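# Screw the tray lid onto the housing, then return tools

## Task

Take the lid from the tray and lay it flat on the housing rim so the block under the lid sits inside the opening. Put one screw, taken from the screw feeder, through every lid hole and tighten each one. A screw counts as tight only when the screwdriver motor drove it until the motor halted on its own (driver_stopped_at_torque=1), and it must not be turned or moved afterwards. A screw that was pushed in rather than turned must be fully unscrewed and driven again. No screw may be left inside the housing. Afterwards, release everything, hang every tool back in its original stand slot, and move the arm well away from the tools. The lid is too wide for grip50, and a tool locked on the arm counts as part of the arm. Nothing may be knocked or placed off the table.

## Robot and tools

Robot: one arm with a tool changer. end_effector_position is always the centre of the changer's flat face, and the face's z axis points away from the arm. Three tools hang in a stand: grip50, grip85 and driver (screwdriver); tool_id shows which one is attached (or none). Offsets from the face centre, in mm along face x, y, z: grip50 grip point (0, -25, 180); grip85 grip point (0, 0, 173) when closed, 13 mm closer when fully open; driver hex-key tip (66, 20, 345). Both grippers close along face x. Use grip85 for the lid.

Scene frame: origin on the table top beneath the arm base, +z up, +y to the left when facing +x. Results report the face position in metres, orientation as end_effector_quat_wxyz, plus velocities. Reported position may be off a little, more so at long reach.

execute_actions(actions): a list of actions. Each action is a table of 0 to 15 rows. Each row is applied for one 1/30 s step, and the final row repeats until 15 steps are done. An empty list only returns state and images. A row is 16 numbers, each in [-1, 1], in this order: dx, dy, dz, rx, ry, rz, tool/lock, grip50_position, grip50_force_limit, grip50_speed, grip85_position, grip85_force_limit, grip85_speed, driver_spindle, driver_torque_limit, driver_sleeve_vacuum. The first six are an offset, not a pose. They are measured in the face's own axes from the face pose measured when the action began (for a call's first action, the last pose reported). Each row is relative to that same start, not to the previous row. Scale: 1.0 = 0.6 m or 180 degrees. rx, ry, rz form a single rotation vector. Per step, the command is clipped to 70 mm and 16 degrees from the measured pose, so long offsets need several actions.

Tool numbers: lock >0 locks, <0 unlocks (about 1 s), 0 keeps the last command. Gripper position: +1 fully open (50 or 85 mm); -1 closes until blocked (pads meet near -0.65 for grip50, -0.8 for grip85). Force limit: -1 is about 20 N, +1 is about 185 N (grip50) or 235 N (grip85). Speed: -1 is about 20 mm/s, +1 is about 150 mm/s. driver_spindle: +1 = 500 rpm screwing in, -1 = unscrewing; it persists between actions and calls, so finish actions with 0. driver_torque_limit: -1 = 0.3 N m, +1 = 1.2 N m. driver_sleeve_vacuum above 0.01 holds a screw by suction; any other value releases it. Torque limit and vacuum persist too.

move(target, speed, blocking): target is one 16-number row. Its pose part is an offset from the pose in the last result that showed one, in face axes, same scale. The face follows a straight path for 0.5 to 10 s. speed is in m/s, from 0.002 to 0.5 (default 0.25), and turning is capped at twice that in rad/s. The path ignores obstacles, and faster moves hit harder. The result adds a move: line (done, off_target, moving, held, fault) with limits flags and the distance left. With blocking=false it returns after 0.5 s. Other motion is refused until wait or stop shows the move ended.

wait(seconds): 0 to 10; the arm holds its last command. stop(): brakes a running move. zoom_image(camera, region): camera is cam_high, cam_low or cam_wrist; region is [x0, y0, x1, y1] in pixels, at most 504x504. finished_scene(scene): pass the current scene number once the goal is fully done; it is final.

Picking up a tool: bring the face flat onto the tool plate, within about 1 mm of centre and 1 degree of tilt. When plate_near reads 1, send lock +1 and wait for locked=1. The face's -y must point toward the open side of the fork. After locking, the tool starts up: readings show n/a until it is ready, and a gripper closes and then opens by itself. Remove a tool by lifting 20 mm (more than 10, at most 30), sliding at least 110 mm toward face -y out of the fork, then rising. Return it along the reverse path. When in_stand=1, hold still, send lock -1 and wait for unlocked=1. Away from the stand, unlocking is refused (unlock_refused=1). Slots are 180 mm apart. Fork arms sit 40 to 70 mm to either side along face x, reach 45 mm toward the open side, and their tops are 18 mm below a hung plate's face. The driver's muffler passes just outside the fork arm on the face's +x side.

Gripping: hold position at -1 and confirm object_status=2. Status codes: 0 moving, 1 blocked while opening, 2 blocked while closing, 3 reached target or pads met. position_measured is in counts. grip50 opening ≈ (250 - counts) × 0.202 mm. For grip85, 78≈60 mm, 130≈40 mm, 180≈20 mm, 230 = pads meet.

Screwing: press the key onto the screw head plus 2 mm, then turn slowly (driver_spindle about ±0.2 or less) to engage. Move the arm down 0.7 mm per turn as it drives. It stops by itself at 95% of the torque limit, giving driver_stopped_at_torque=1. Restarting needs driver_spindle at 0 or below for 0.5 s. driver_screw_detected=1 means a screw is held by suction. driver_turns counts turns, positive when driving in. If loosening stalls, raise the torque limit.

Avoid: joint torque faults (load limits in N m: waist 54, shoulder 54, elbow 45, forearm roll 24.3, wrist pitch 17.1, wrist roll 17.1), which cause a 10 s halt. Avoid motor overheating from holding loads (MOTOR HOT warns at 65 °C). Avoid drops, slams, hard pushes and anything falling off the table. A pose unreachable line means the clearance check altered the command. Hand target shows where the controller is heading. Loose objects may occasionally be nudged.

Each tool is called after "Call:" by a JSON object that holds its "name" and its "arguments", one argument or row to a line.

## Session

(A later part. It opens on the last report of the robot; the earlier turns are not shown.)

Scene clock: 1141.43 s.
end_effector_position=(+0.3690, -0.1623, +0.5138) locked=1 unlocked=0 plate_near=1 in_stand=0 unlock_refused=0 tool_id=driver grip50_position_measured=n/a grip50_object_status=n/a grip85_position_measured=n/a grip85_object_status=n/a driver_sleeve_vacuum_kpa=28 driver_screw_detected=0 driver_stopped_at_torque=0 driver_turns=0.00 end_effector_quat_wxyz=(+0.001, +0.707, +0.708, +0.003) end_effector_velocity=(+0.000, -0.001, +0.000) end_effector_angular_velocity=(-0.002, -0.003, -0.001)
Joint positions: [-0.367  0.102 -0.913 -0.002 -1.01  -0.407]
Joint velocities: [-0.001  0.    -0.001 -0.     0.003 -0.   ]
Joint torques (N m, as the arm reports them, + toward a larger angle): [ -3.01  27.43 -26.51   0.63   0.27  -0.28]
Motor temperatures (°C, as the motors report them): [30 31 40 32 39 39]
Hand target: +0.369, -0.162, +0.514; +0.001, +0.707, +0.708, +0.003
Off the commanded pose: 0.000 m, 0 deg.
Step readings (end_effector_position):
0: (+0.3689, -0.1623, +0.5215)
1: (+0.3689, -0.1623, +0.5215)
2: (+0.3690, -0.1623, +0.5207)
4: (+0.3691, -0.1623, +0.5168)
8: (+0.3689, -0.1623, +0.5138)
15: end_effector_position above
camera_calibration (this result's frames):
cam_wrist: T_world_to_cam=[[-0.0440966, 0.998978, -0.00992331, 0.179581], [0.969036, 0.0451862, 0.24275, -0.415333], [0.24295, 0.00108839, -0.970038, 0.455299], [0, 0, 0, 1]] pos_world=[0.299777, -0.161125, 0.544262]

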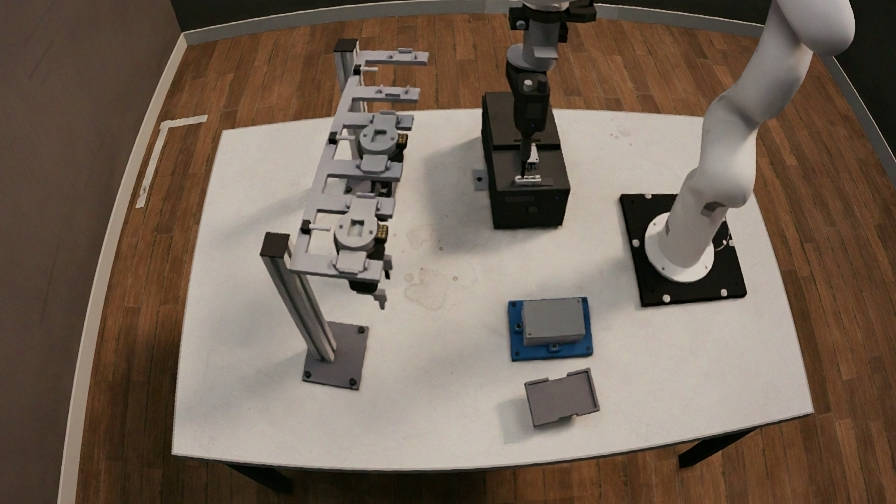

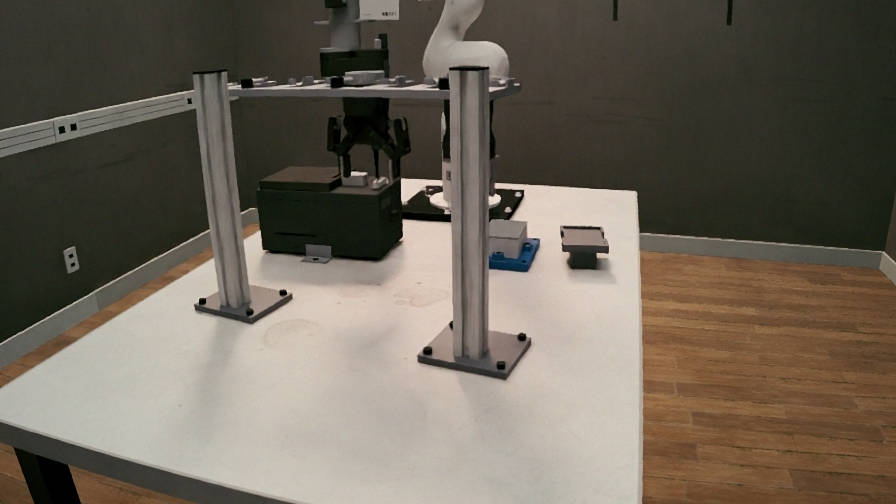

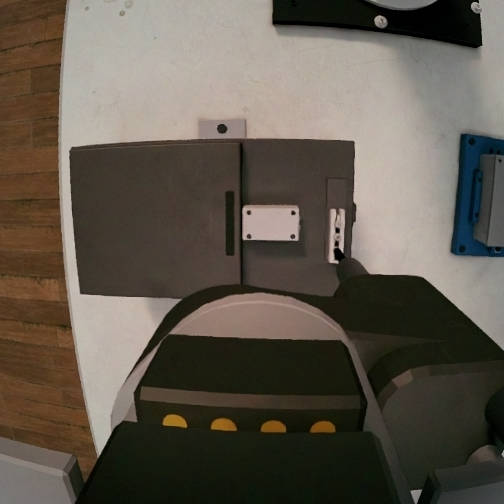

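Call:
{"name": "execute_actions", "arguments": {
  "actions": [
    [[0,0,0.003,0,0,0,0,0,0,0,0,0,0,0,-1,1]]
  ]
}}

Call:
{"name": "zoom_image", "arguments": {
  "camera": "cam_low",
  "region": [355, 150, 405, 200]
}}

Scene clock: 1149.23 s.
end_effector_position=(+0.3690, -0.1623, +0.5120) locked=1 unlocked=0 plate_near=1 in_stand=0 unlock_refused=0 tool_id=driver grip50_position_measured=n/a grip50_object_status=n/a grip85_position_measured=n/a grip85_object_status=n/a driver_sleeve_vacuum_kpa=28 driver_screw_detected=0 driver_stopped_at_torque=0 driver_turns=0.00 end_effector_quat_wxyz=(+0.001, +0.707, +0.708, +0.003) end_effector_velocity=(-0.000, +0.000, -0.000) end_effector_angular_velocity=(+0.001, +0.001, -0.001)
Joint positions: [-0.367  0.101 -0.91  -0.002 -1.006 -0.407]
Joint velocities: [-0.     0.     0.001  0.    -0.001  0.001]
Joint torques (N m, as the arm reports them, + toward a larger angle): [ -1.65  27.38 -25.9    0.6    0.49  -0.28]
Motor temperatures (°C, as the motors report them): [30 31 40 32 39 39]
Hand target: +0.369, -0.162, +0.512; +0.001, +0.707, +0.708, +0.003
Off the commanded pose: 0.000 m, 0 deg.
Step readings (end_effector_position):
0: (+0.3690, -0.1623, +0.5137)
1: (+0.3690, -0.1623, +0.5137)
2: (+0.3690, -0.1623, +0.5135)
4: (+0.3690, -0.1623, +0.5126)
8: (+0.3690, -0.1623, +0.5120)
15: end_effector_position above
camera_calibration (this result's frames):
cam_wrist: T_world_to_cam=[[-0.0440944, 0.998978, -0.00990298, 0.179544], [0.969044, 0.0451792, 0.242721, -0.41489], [0.24292, 0.00110622, -0.970046, 0.453578], [0, 0, 0, 1]] pos_world=[0.29978, -0.161118, 0.542472]

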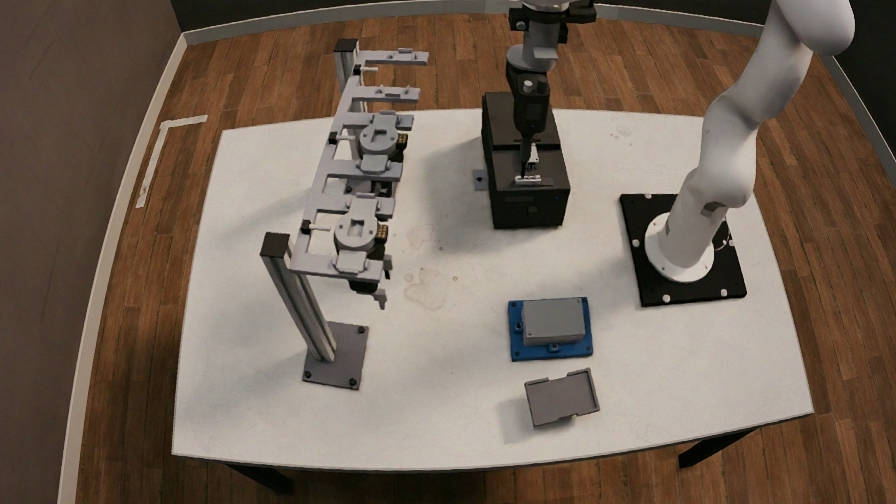

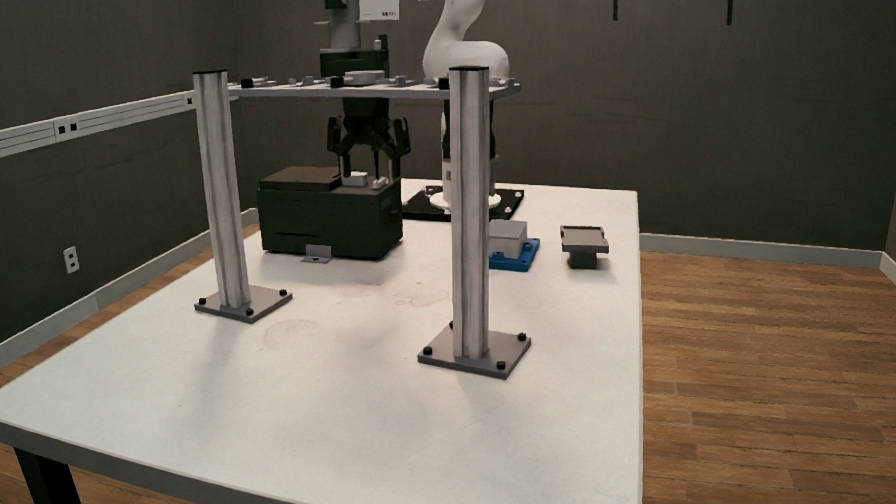

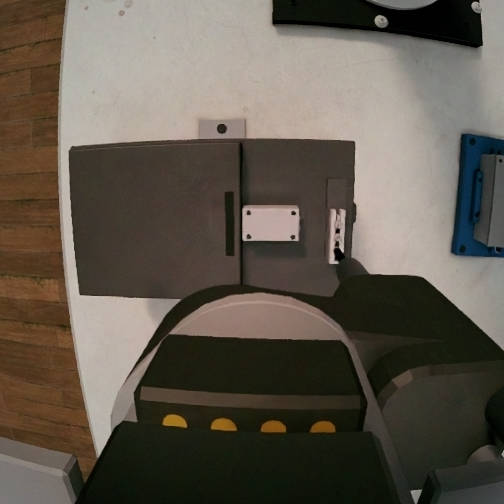

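Region (355, 150, 405, 200) of cam_low's 896x504 image, scaled by 10.080, with more detail than that image has.

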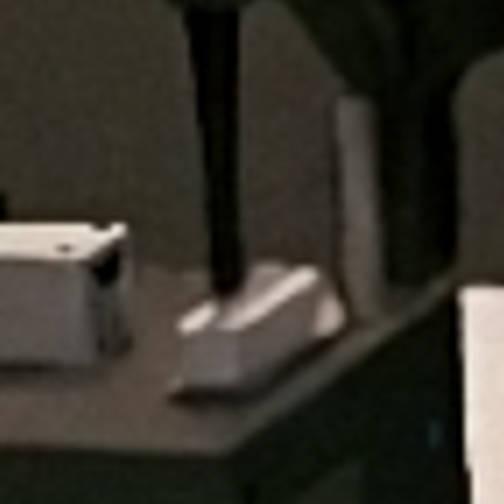

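Call:
{"name": "execute_actions", "arguments": {
  "actions": [
    [[0,0,0.003,0,0,0,0,0,0,0,0,0,0,0,-1,1]],
    [[0,0,0.003,0,0,0,0,0,0,0,0,0,0,0,-1,1]]
  ]
}}

Call:
{"name": "zoom_image", "arguments": {
  "camera": "cam_low",
  "region": [355, 150, 405, 200]
}}

Call:
{"name": "zoom_image", "arguments": {
  "camera": "cam_wrist",
  "region": [305, 210, 375, 280]
}}

Scene clock: 1156.83 s.
end_effector_position=(+0.3690, -0.1623, +0.5085) locked=1 unlocked=0 plate_near=1 in_stand=0 unlock_refused=0 tool_id=driver grip50_position_measured=n/a grip50_object_status=n/a grip85_position_measured=n/a grip85_object_status=n/a driver_sleeve_vacuum_kpa=39 driver_screw_detected=1 driver_stopped_at_torque=0 driver_turns=0.00 end_effector_quat_wxyz=(+0.001, +0.707, +0.708, +0.003) end_effector_velocity=(-0.000, -0.000, -0.000) end_effector_angular_velocity=(+0.001, +0.002, -0.001)
Joint positions: [-0.367  0.099 -0.904 -0.002 -0.997 -0.407]
Joint velocities: [-0.001 -0.     0.     0.    -0.002 -0.   ]
Joint torques (N m, as the arm reports them, + toward a larger angle): [ -3.58  25.15 -24.81   0.05   0.77  -0.17]
Motor temperatures (°C, as the motors report them): [30 31 40 32 39 39]
Hand target: +0.369, -0.162, +0.508; +0.001, +0.707, +0.708, +0.003
Off the commanded pose: 0.000 m, 0 deg.
Step readings (end_effector_position; steps 1 to 15: 1st action; 16 to 30: 2nd action):
0: (+0.3690, -0.1623, +0.5120)
1: (+0.3690, -0.1623, +0.5120)
2: (+0.3690, -0.1623, +0.5118)
4: (+0.3690, -0.1622, +0.5110)
8: (+0.3690, -0.1623, +0.5104)
15: (+0.3690, -0.1623, +0.5103)
16: (+0.3690, -0.1623, +0.5102)
17: (+0.3690, -0.1623, +0.5100)
19: (+0.3690, -0.1623, +0.5091)
23: (+0.3690, -0.1623, +0.5086)
30: end_effector_position above
camera_calibration (this result's frames):
cam_wrist: T_world_to_cam=[[-0.044075, 0.998979, -0.00991281, 0.179495], [0.969017, 0.0451627, 0.24283, -0.414113], [0.24303, 0.00109705, -0.970018, 0.450116], [0, 0, 0, 1]] pos_world=[0.299802, -0.161103, 0.538959]

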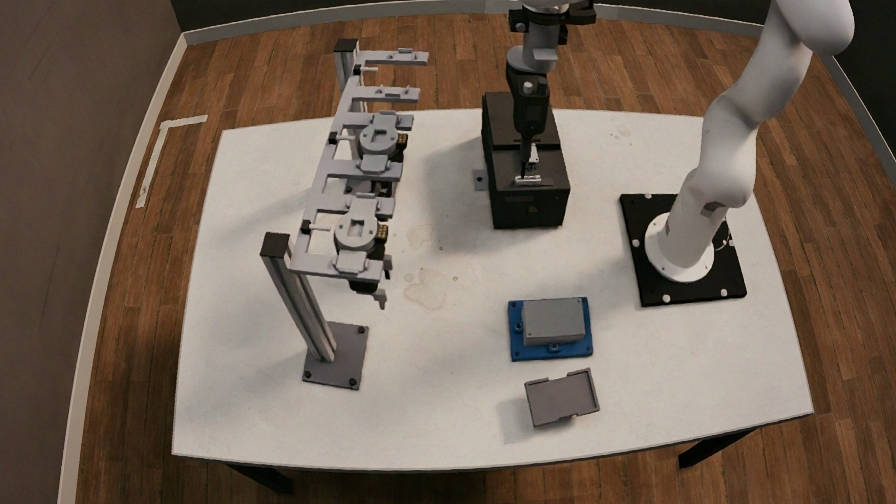

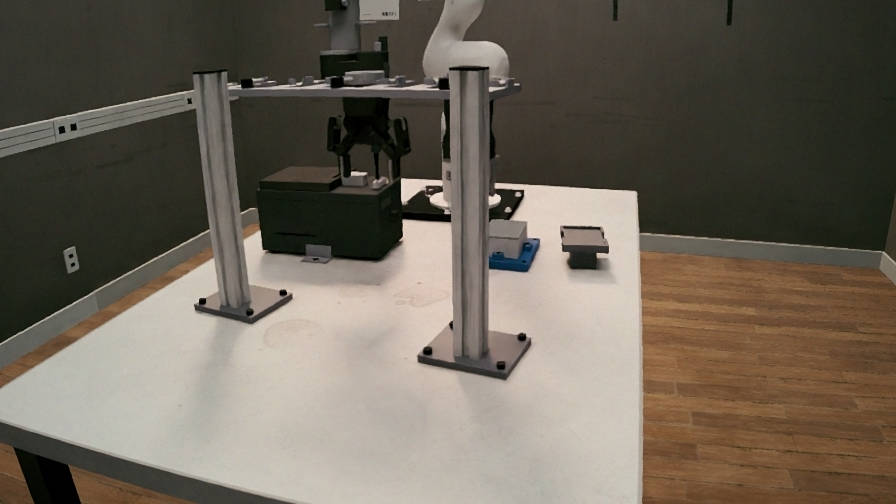

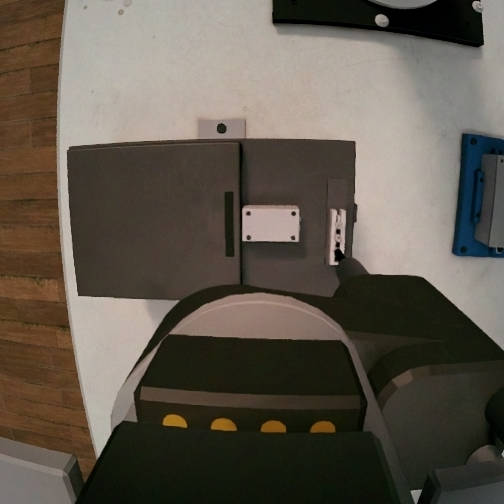

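Region (355, 150, 405, 200) of cam_low's 896x504 image, scaled by 10.080, with more detail than that image has.

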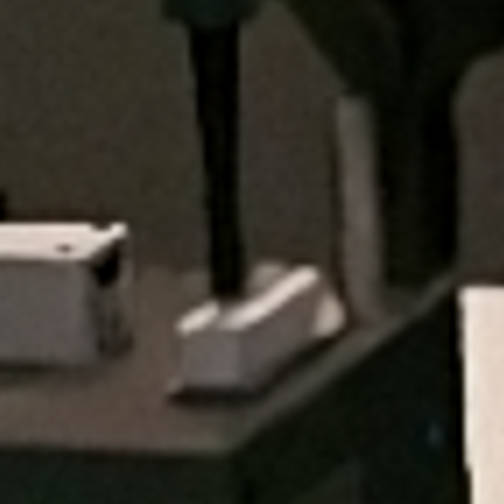

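Region (305, 210, 375, 280) of cam_wrist's 504x504 image, scaled by 7.200, with more detail than that image has.

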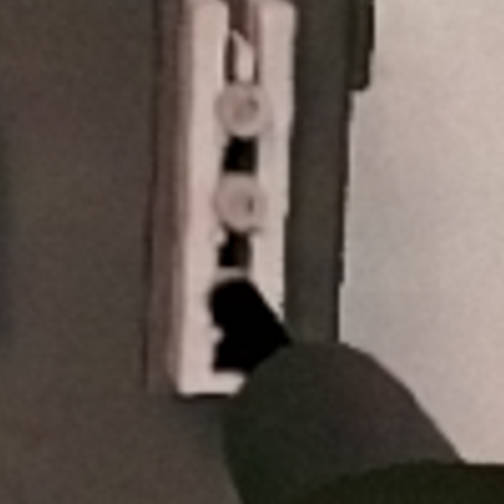

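Call:
{"name": "execute_actions", "arguments": {
  "actions": [
    [[0,0,0.0015,0,0,0,0,0,0,0,0,0,0,0.15,-1,1]],
    [[0,0,0,0,0,0,0,0,0,0,0,0,0,0,-1,1]],
    [[0,0,-0.025,0,0,0,0,0,0,0,0,0,0,0,-1,1]]
  ]
}}

Call:
{"name": "zoom_image", "arguments": {
  "camera": "cam_low",
  "region": [345, 130, 415, 200]
}}

Scene clock: 1166.73 s.
end_effector_position=(+0.3689, -0.1623, +0.5224) locked=1 unlocked=0 plate_near=1 in_stand=0 unlock_refused=0 tool_id=driver grip50_position_measured=n/a grip50_object_status=n/a grip85_position_measured=n/a grip85_object_status=n/a driver_sleeve_vacuum_kpa=40 driver_screw_detected=1 driver_stopped_at_torque=0 driver_turns=0.60 end_effector_quat_wxyz=(+0.001, +0.707, +0.708, +0.003) end_effector_velocity=(-0.000, -0.000, +0.001) end_effector_angular_velocity=(+0.000, -0.001, -0.001)
Joint positions: [-0.367  0.107 -0.929 -0.002 -1.03  -0.407]
Joint velocities: [-0.001  0.001 -0.002  0.001 -0.002  0.   ]
Joint torques (N m, as the arm reports them, + toward a larger angle): [ -2.5   26.39 -26.35   0.85   0.03  -0.26]
Motor temperatures (°C, as the motors report them): [30 31 40 32 39 39]
Hand target: +0.369, -0.162, +0.523; +0.001, +0.707, +0.708, +0.003
Off the commanded pose: 0.000 m, 0 deg.
Step readings (end_effector_position; steps 1 to 15: 1st action; 16 to 30: 2nd action; 31 to 45: 3rd action):
0: (+0.3690, -0.1623, +0.5085)
1: (+0.3690, -0.1623, +0.5085)
2: (+0.3691, -0.1623, +0.5084)
4: (+0.3691, -0.1623, +0.5080)
8: (+0.3691, -0.1623, +0.5077)
15: (+0.3690, -0.1623, +0.5076)
16: (+0.3690, -0.1623, +0.5076)
17: (+0.3690, -0.1623, +0.5076)
19: (+0.3690, -0.1623, +0.5076)
23: (+0.3690, -0.1623, +0.5076)
30: (+0.3690, -0.1623, +0.5076)
31: (+0.3690, -0.1623, +0.5076)
32: (+0.3689, -0.1622, +0.5087)
34: (+0.3687, -0.1623, +0.5158)
38: (+0.3690, -0.1624, +0.5222)
45: end_effector_position above
camera_calibration (this result's frames):
cam_wrist: T_world_to_cam=[[-0.0441273, 0.998977, -0.00990475, 0.179683], [0.969056, 0.0452116, 0.242666, -0.417339], [0.242866, 0.00110994, -0.970059, 0.463728], [0, 0, 0, 1]] pos_world=[0.29973, -0.161145, 0.552898]

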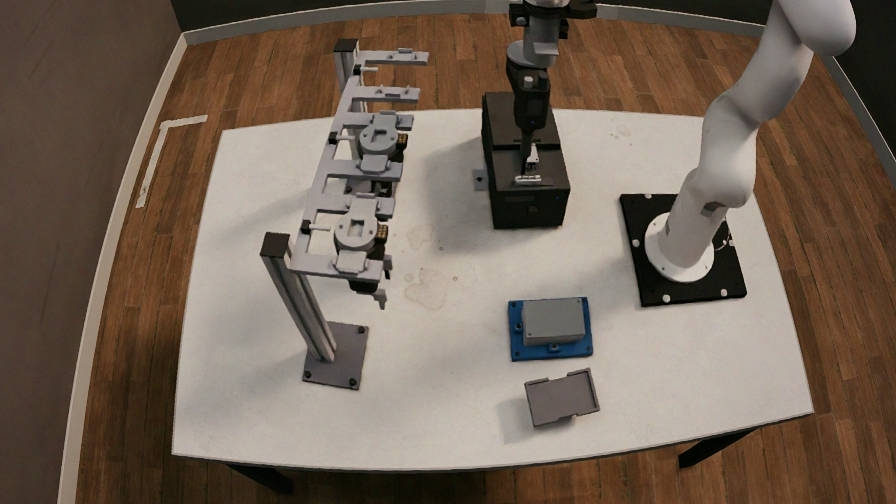

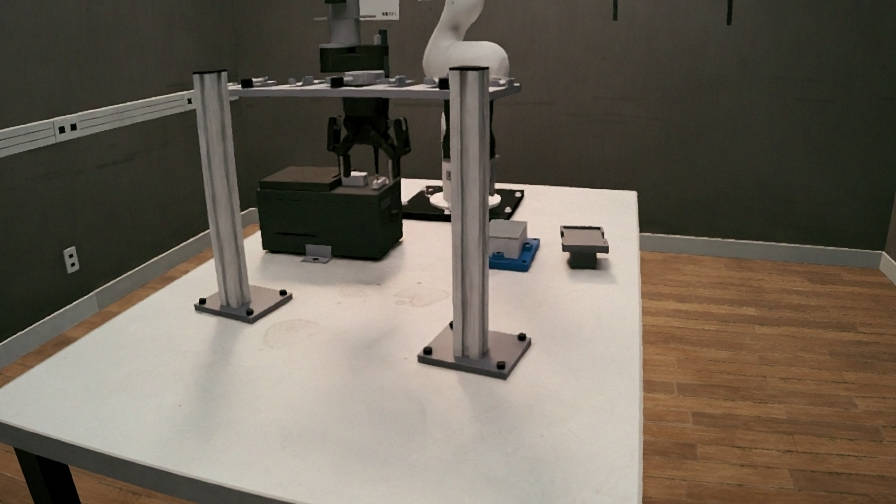

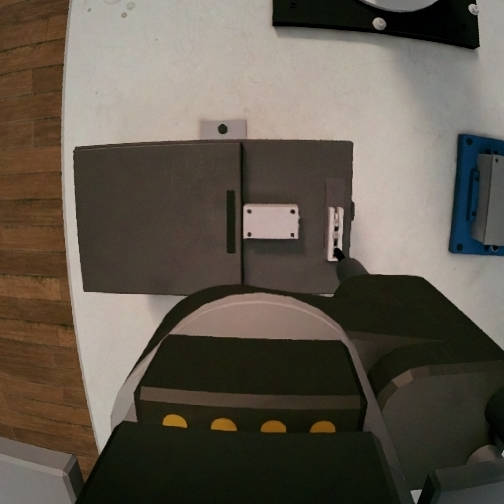

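Region (345, 130, 415, 200) of cam_low's 896x504 image, scaled by 7.200, with more detail than that image has.

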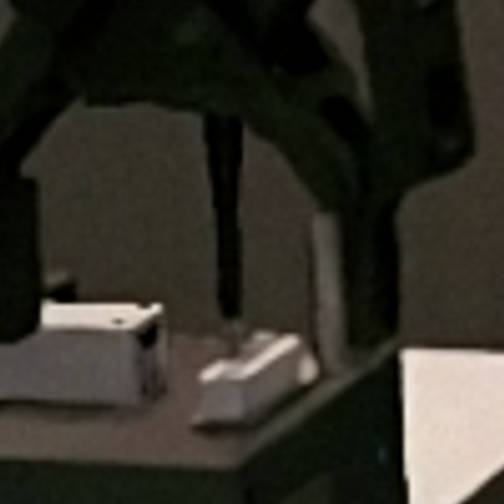

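Call:
{"name": "execute_actions", "arguments": {
  "actions": [
    [[0,0,-0.045,0,0,0,0,0,0,0,0,0,0,0,-1,1]]
  ]
}}

Call:
{"name": "zoom_image", "arguments": {
  "camera": "cam_low",
  "region": [345, 130, 415, 200]
}}

Scene clock: 1173.27 s.
end_effector_position=(+0.3688, -0.1623, +0.5492) locked=1 unlocked=0 plate_near=1 in_stand=0 unlock_refused=0 tool_id=driver grip50_position_measured=n/a grip50_object_status=n/a grip85_position_measured=n/a grip85_object_status=n/a driver_sleeve_vacuum_kpa=40 driver_screw_detected=1 driver_stopped_at_torque=0 driver_turns=0.60 end_effector_quat_wxyz=(+0.001, +0.707, +0.708, +0.003) end_effector_velocity=(+0.000, -0.000, +0.002) end_effector_angular_velocity=(-0.000, -0.002, -0.002)
Joint positions: [-0.367  0.119 -0.978 -0.002 -1.092 -0.407]
Joint velocities: [-0.001  0.001 -0.004  0.001 -0.003  0.   ]
Joint torques (N m, as the arm reports them, + toward a larger angle): [ -1.68  27.07 -26.06   1.17  -0.02  -0.25]
Motor temperatures (°C, as the motors report them): [30 31 40 32 39 39]
Hand target: +0.369, -0.162, +0.549; +0.001, +0.707, +0.708, +0.003
Off the commanded pose: 0.000 m, 0 deg.
Step readings (end_effector_position):
0: (+0.3690, -0.1623, +0.5226)
1: (+0.3690, -0.1623, +0.5226)
2: (+0.3689, -0.1623, +0.5238)
4: (+0.3683, -0.1620, +0.5355)
8: (+0.3691, -0.1624, +0.5494)
15: end_effector_position above
camera_calibration (this result's frames):
cam_wrist: T_world_to_cam=[[-0.0442354, 0.998974, -0.00965302, 0.179848], [0.969159, 0.045256, 0.242243, -0.423472], [0.242432, 0.00136042, -0.970168, 0.48996], [0, 0, 0, 1]] pos_world=[0.299586, -0.161166, 0.579662]

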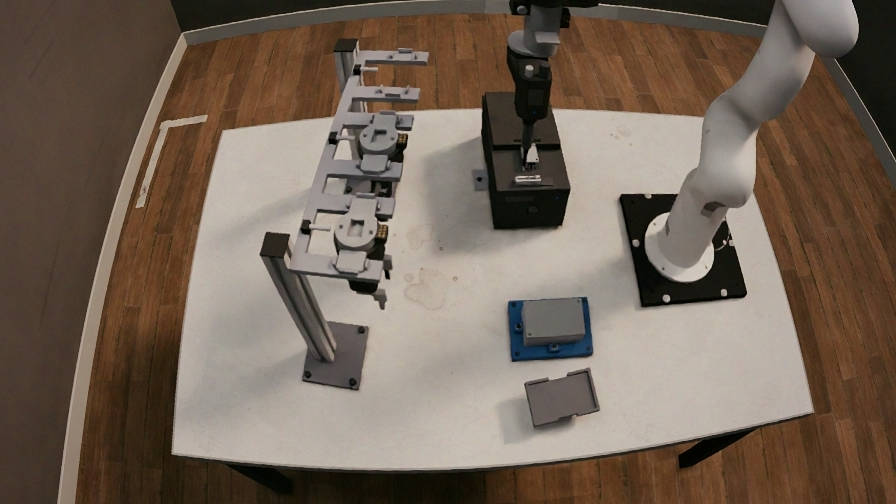

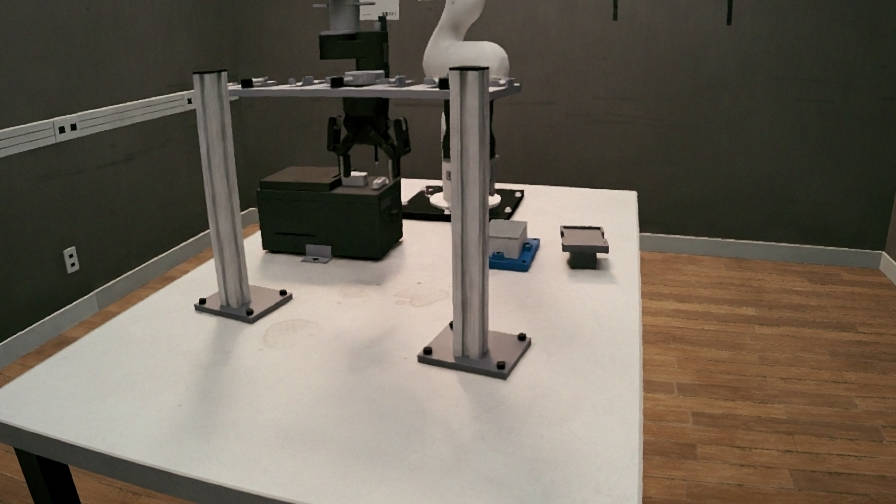

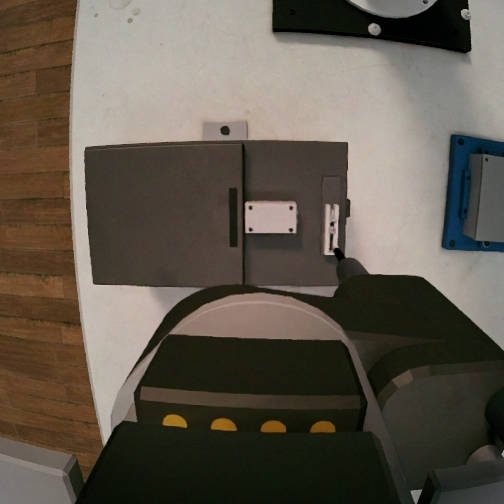

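Region (345, 130, 415, 200) of cam_low's 896x504 image, scaled by 7.200, with more detail than that image has.

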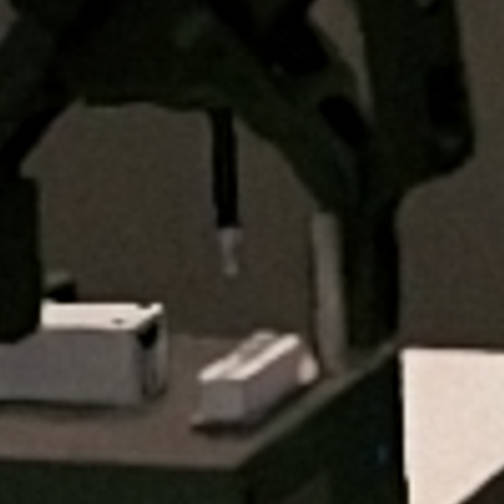

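Call:
{"name": "move", "arguments": {
  "target": [0.499,0.017,0.14,0,0,0,0,0,0,0,0,0,0,0,-1,1],
  "speed": 0.2
}}

Call:
{"name": "zoom_image", "arguments": {
  "camera": "cam_wrist",
  "region": [280, 190, 400, 310]
}}

Scene clock: 1189.60 s.
end_effector_position=(+0.3792, +0.1371, +0.4658) locked=1 unlocked=0 plate_near=1 in_stand=0 unlock_refused=0 tool_id=driver grip50_position_measured=n/a grip50_object_status=n/a grip85_position_measured=n/a grip85_object_status=n/a driver_sleeve_vacuum_kpa=40 driver_screw_detected=1 driver_stopped_at_torque=0 driver_turns=0.60 end_effector_quat_wxyz=(+0.000, +0.707, +0.707, +0.003) end_effector_velocity=(-0.000, +0.001, -0.001) end_effector_angular_velocity=(+0.000, +0.001, -0.001)
Joint positions: [ 0.394  0.058 -0.84  -0.005 -0.896  0.356]
Joint velocities: [ 0.003 -0.002 -0.     0.001  0.001  0.003]
Joint torques (N m, as the arm reports them, + toward a larger angle): [ -1.69  29.68 -25.72   0.75   0.76  -0.25]
Motor temperatures (°C, as the motors report them): [30 31 41 32 39 39]
Hand target: +0.379, +0.137, +0.466; +0.000, +0.707, +0.707, +0.003
Off the commanded pose: 0.000 m, 0 deg.
move: done
camera_calibration (this result's frames):
cam_wrist: T_world_to_cam=[[-0.0437332, 0.999005, -0.00875389, -0.120161], [0.969431, 0.0445529, 0.241284, -0.426506], [0.241434, 0.00206583, -0.970415, 0.406561], [0, 0, 0, 1]] pos_world=[0.310055, 0.138203, 0.49639]

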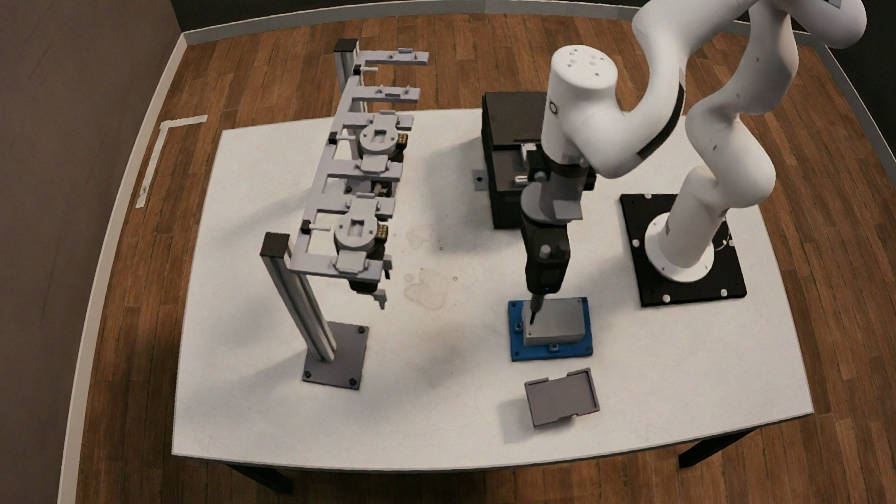

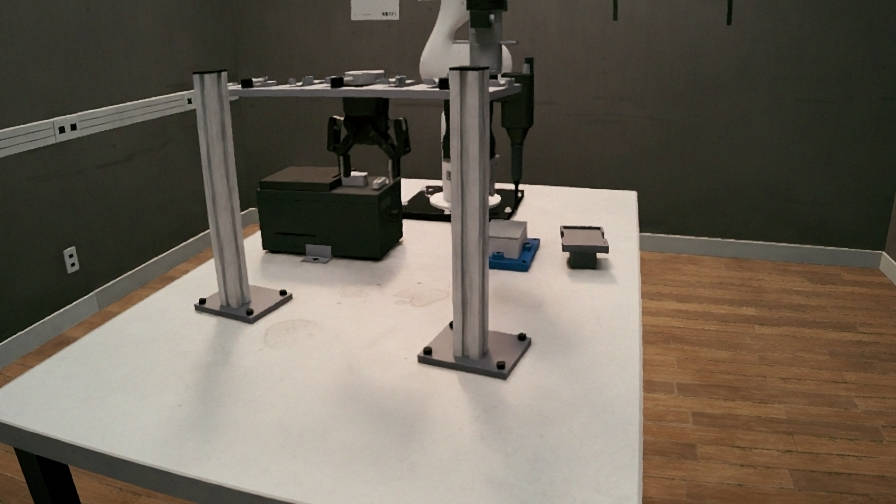

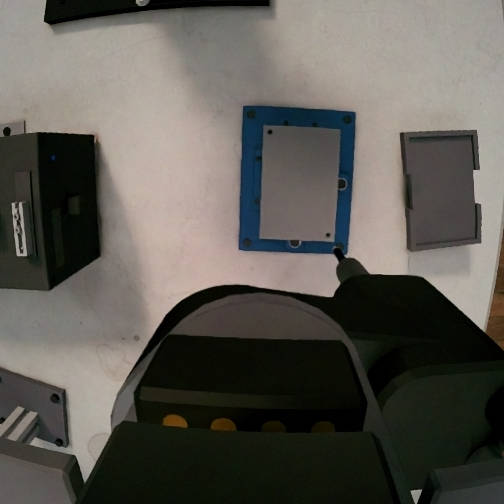

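Region (280, 190, 400, 310) of cam_wrist's 504x504 image, scaled by 4.200, with more detail than that image has.

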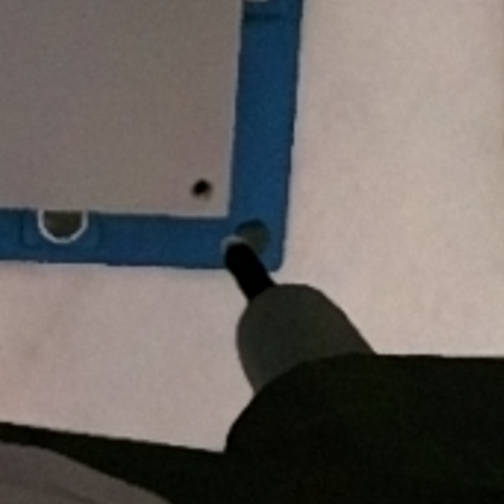

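Call:
{"name": "execute_actions", "arguments": {
  "actions": [
    [[-0.0007,-0.0055,0.05,0,0,0,0,0,0,0,0,0,0,0,-1,1]]
  ]
}}

Call:
{"name": "zoom_image", "arguments": {
  "camera": "cam_wrist",
  "region": [300, 210, 370, 280]
}}

Call:
{"name": "zoom_image", "arguments": {
  "camera": "cam_low",
  "region": [480, 170, 560, 250]
}}

Call:
{"name": "zoom_image", "arguments": {
  "camera": "cam_high",
  "region": [495, 270, 575, 350]
}}

Scene clock: 1205.57 s.
end_effector_position=(+0.3762, +0.1367, +0.4361) locked=1 unlocked=0 plate_near=1 in_stand=0 unlock_refused=0 tool_id=driver grip50_position_measured=n/a grip50_object_status=n/a grip85_position_measured=n/a grip85_object_status=n/a driver_sleeve_vacuum_kpa=40 driver_screw_detected=1 driver_stopped_at_torque=0 driver_turns=0.60 end_effector_quat_wxyz=(+0.000, +0.707, +0.707, +0.003) end_effector_velocity=(-0.002, -0.001, -0.003) end_effector_angular_velocity=(-0.003, +0.007, -0.001)
Joint positions: [ 0.396  0.036 -0.79  -0.005 -0.824  0.358]
Joint velocities: [-0.001 -0.001  0.005 -0.    -0.001 -0.   ]
Joint torques (N m, as the arm reports them, + toward a larger angle): [ -2.05  30.46 -25.51   0.64   0.68  -0.25]
Motor temperatures (°C, as the motors report them): [30 31 41 32 39 39]
Hand target: +0.376, +0.137, +0.436; +0.000, +0.707, +0.707, +0.003
Off the commanded pose: 0.000 m, 0 deg.
Step readings (end_effector_position):
0: (+0.3792, +0.1373, +0.4657)
1: (+0.3792, +0.1373, +0.4657)
2: (+0.3792, +0.1373, +0.4645)
4: (+0.3783, +0.1373, +0.4523)
8: (+0.3746, +0.1361, +0.4359)
15: end_effector_position above
camera_calibration (this result's frames):
cam_wrist: T_world_to_cam=[[-0.043612, 0.999012, -0.0086006, -0.120344], [0.969273, 0.0443967, 0.24195, -0.416575], [0.242092, 0.00221558, -0.970251, 0.37812], [0, 0, 0, 1]] pos_world=[0.306986, 0.137882, 0.466626]

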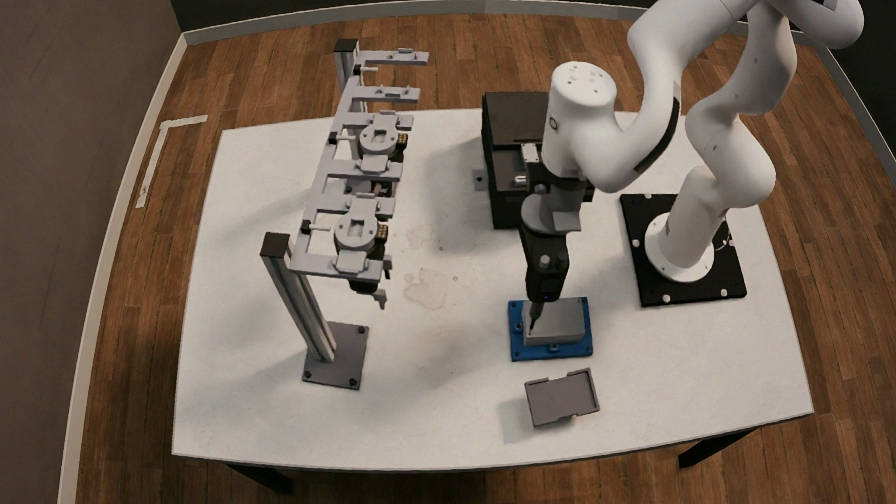

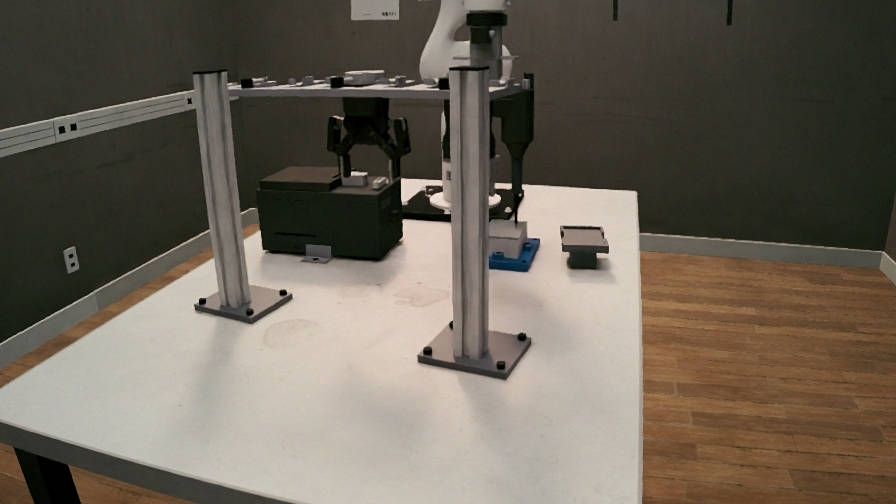

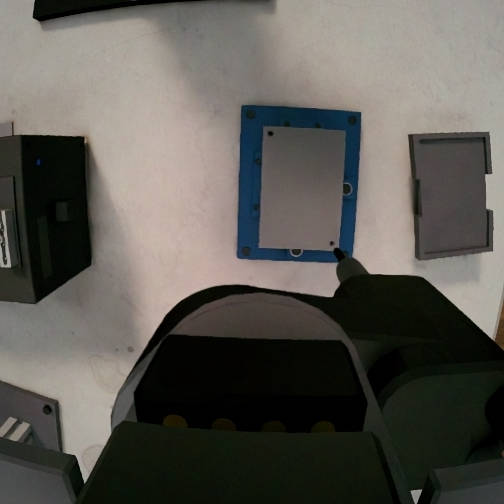

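Region (300, 210, 370, 280) of cam_wrist's 504x504 image, scaled by 7.200, with more detail than that image has.

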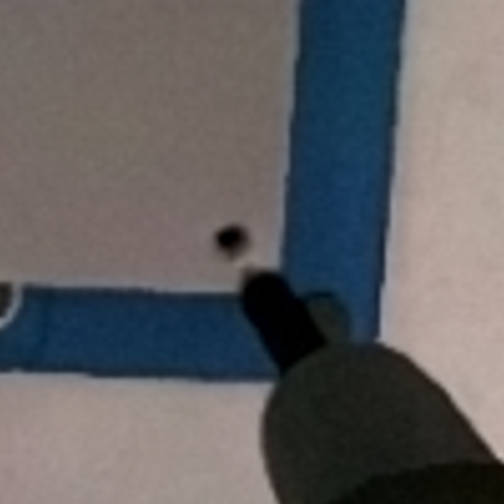

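Region (480, 170, 560, 250) of cam_low's 896x504 image, scaled by 6.300, with more detail than that image has.

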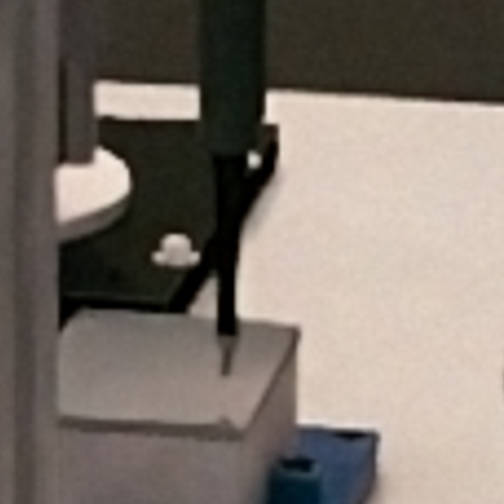

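Region (495, 270, 575, 350) of cam_high's 896x504 image, scaled by 6.300, with more detail than that image has.

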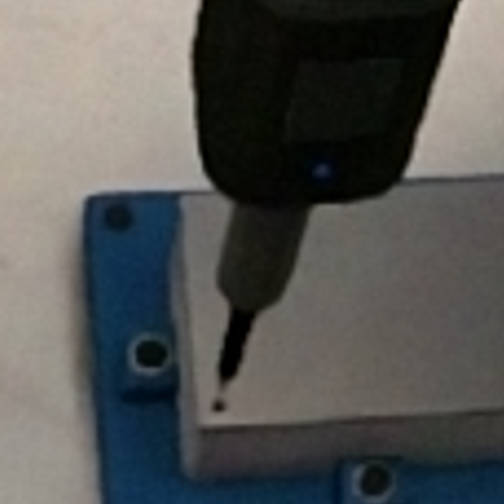

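Call:
{"name": "execute_actions", "arguments": {
  "actions": [
    [[0,0,0.015,0,0,0,0,0,0,0,0,0,0,0,-1,1]]
  ]
}}

Call:
{"name": "zoom_image", "arguments": {
  "camera": "cam_wrist",
  "region": [310, 220, 360, 270]
}}

Call:
{"name": "zoom_image", "arguments": {
  "camera": "cam_low",
  "region": [495, 205, 535, 245]
}}

Call:
{"name": "zoom_image", "arguments": {
  "camera": "cam_high",
  "region": [510, 310, 550, 350]
}}

Scene clock: 1221.37 s.
end_effector_position=(+0.3762, +0.1368, +0.4272) locked=1 unlocked=0 plate_near=1 in_stand=0 unlock_refused=0 tool_id=driver grip50_position_measured=n/a grip50_object_status=n/a grip85_position_measured=n/a grip85_object_status=n/a driver_sleeve_vacuum_kpa=40 driver_screw_detected=1 driver_stopped_at_torque=0 driver_turns=0.60 end_effector_quat_wxyz=(+0.000, +0.707, +0.707, +0.003) end_effector_velocity=(-0.000, -0.000, -0.001) end_effector_angular_velocity=(-0.000, +0.001, -0.000)
Joint positions: [ 0.395  0.025 -0.779 -0.005 -0.801  0.358]
Joint velocities: [-0.001 -0.     0.001 -0.     0.001 -0.001]
Joint torques (N m, as the arm reports them, + toward a larger angle): [ -2.09  30.88 -25.36   0.95   0.82  -0.31]
Motor temperatures (°C, as the motors report them): [30 31 41 32 39 39]
Hand target: +0.376, +0.137, +0.427; +0.000, +0.707, +0.707, +0.003
Off the commanded pose: 0.000 m, 0 deg.
Step readings (end_effector_position):
0: (+0.3760, +0.1367, +0.4358)
1: (+0.3760, +0.1367, +0.4358)
2: (+0.3761, +0.1367, +0.4350)
4: (+0.3763, +0.1368, +0.4307)
8: (+0.3759, +0.1366, +0.4271)
15: end_effector_position above
camera_calibration (this result's frames):
cam_wrist: T_world_to_cam=[[-0.0435797, 0.999013, -0.00857349, -0.120468], [0.969236, 0.0443585, 0.242104, -0.41453], [0.242245, 0.0022411, -0.970212, 0.369367], [0, 0, 0, 1]] pos_world=[0.30705, 0.137909, 0.457691]

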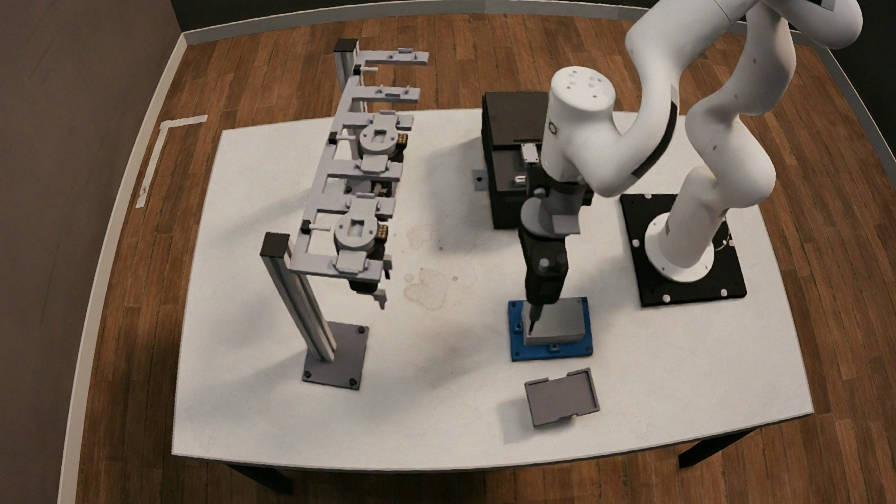

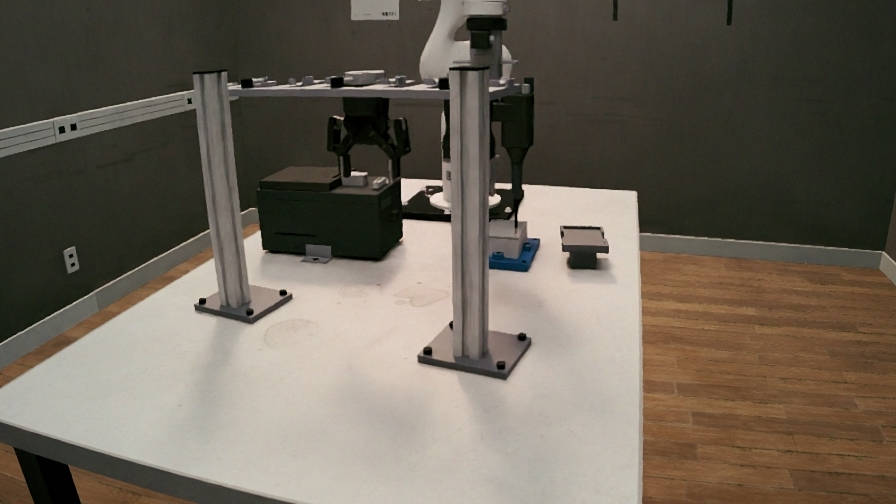

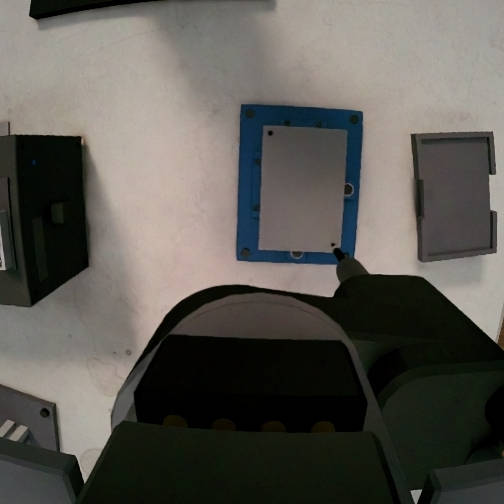

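Region (310, 220, 360, 270) of cam_wrist's 504x504 image, scaled by 10.080, with more detail than that image has.

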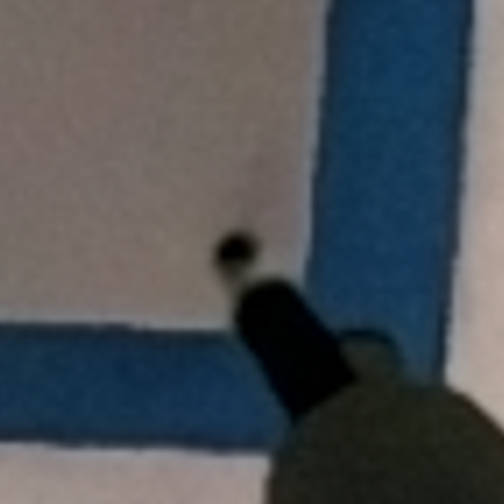

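Region (495, 205, 535, 245) of cam_low's 896x504 image, scaled by 12.600, with more detail than that image has.

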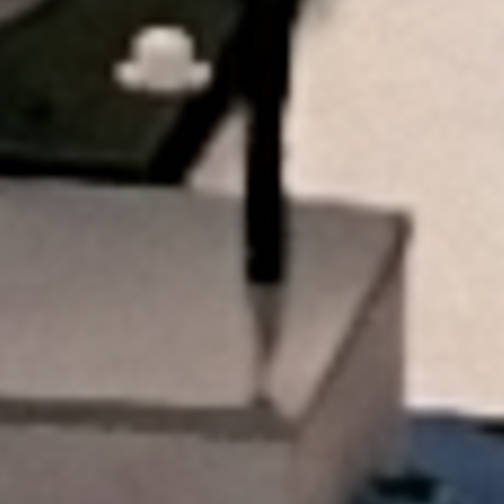

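Region (510, 310, 550, 350) of cam_high's 896x504 image, scaled by 12.600, with more detail than that image has.

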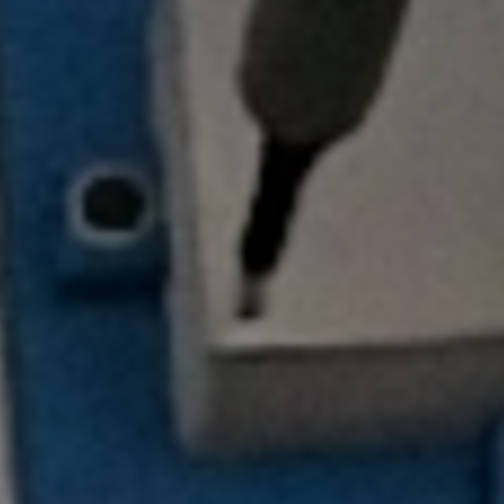

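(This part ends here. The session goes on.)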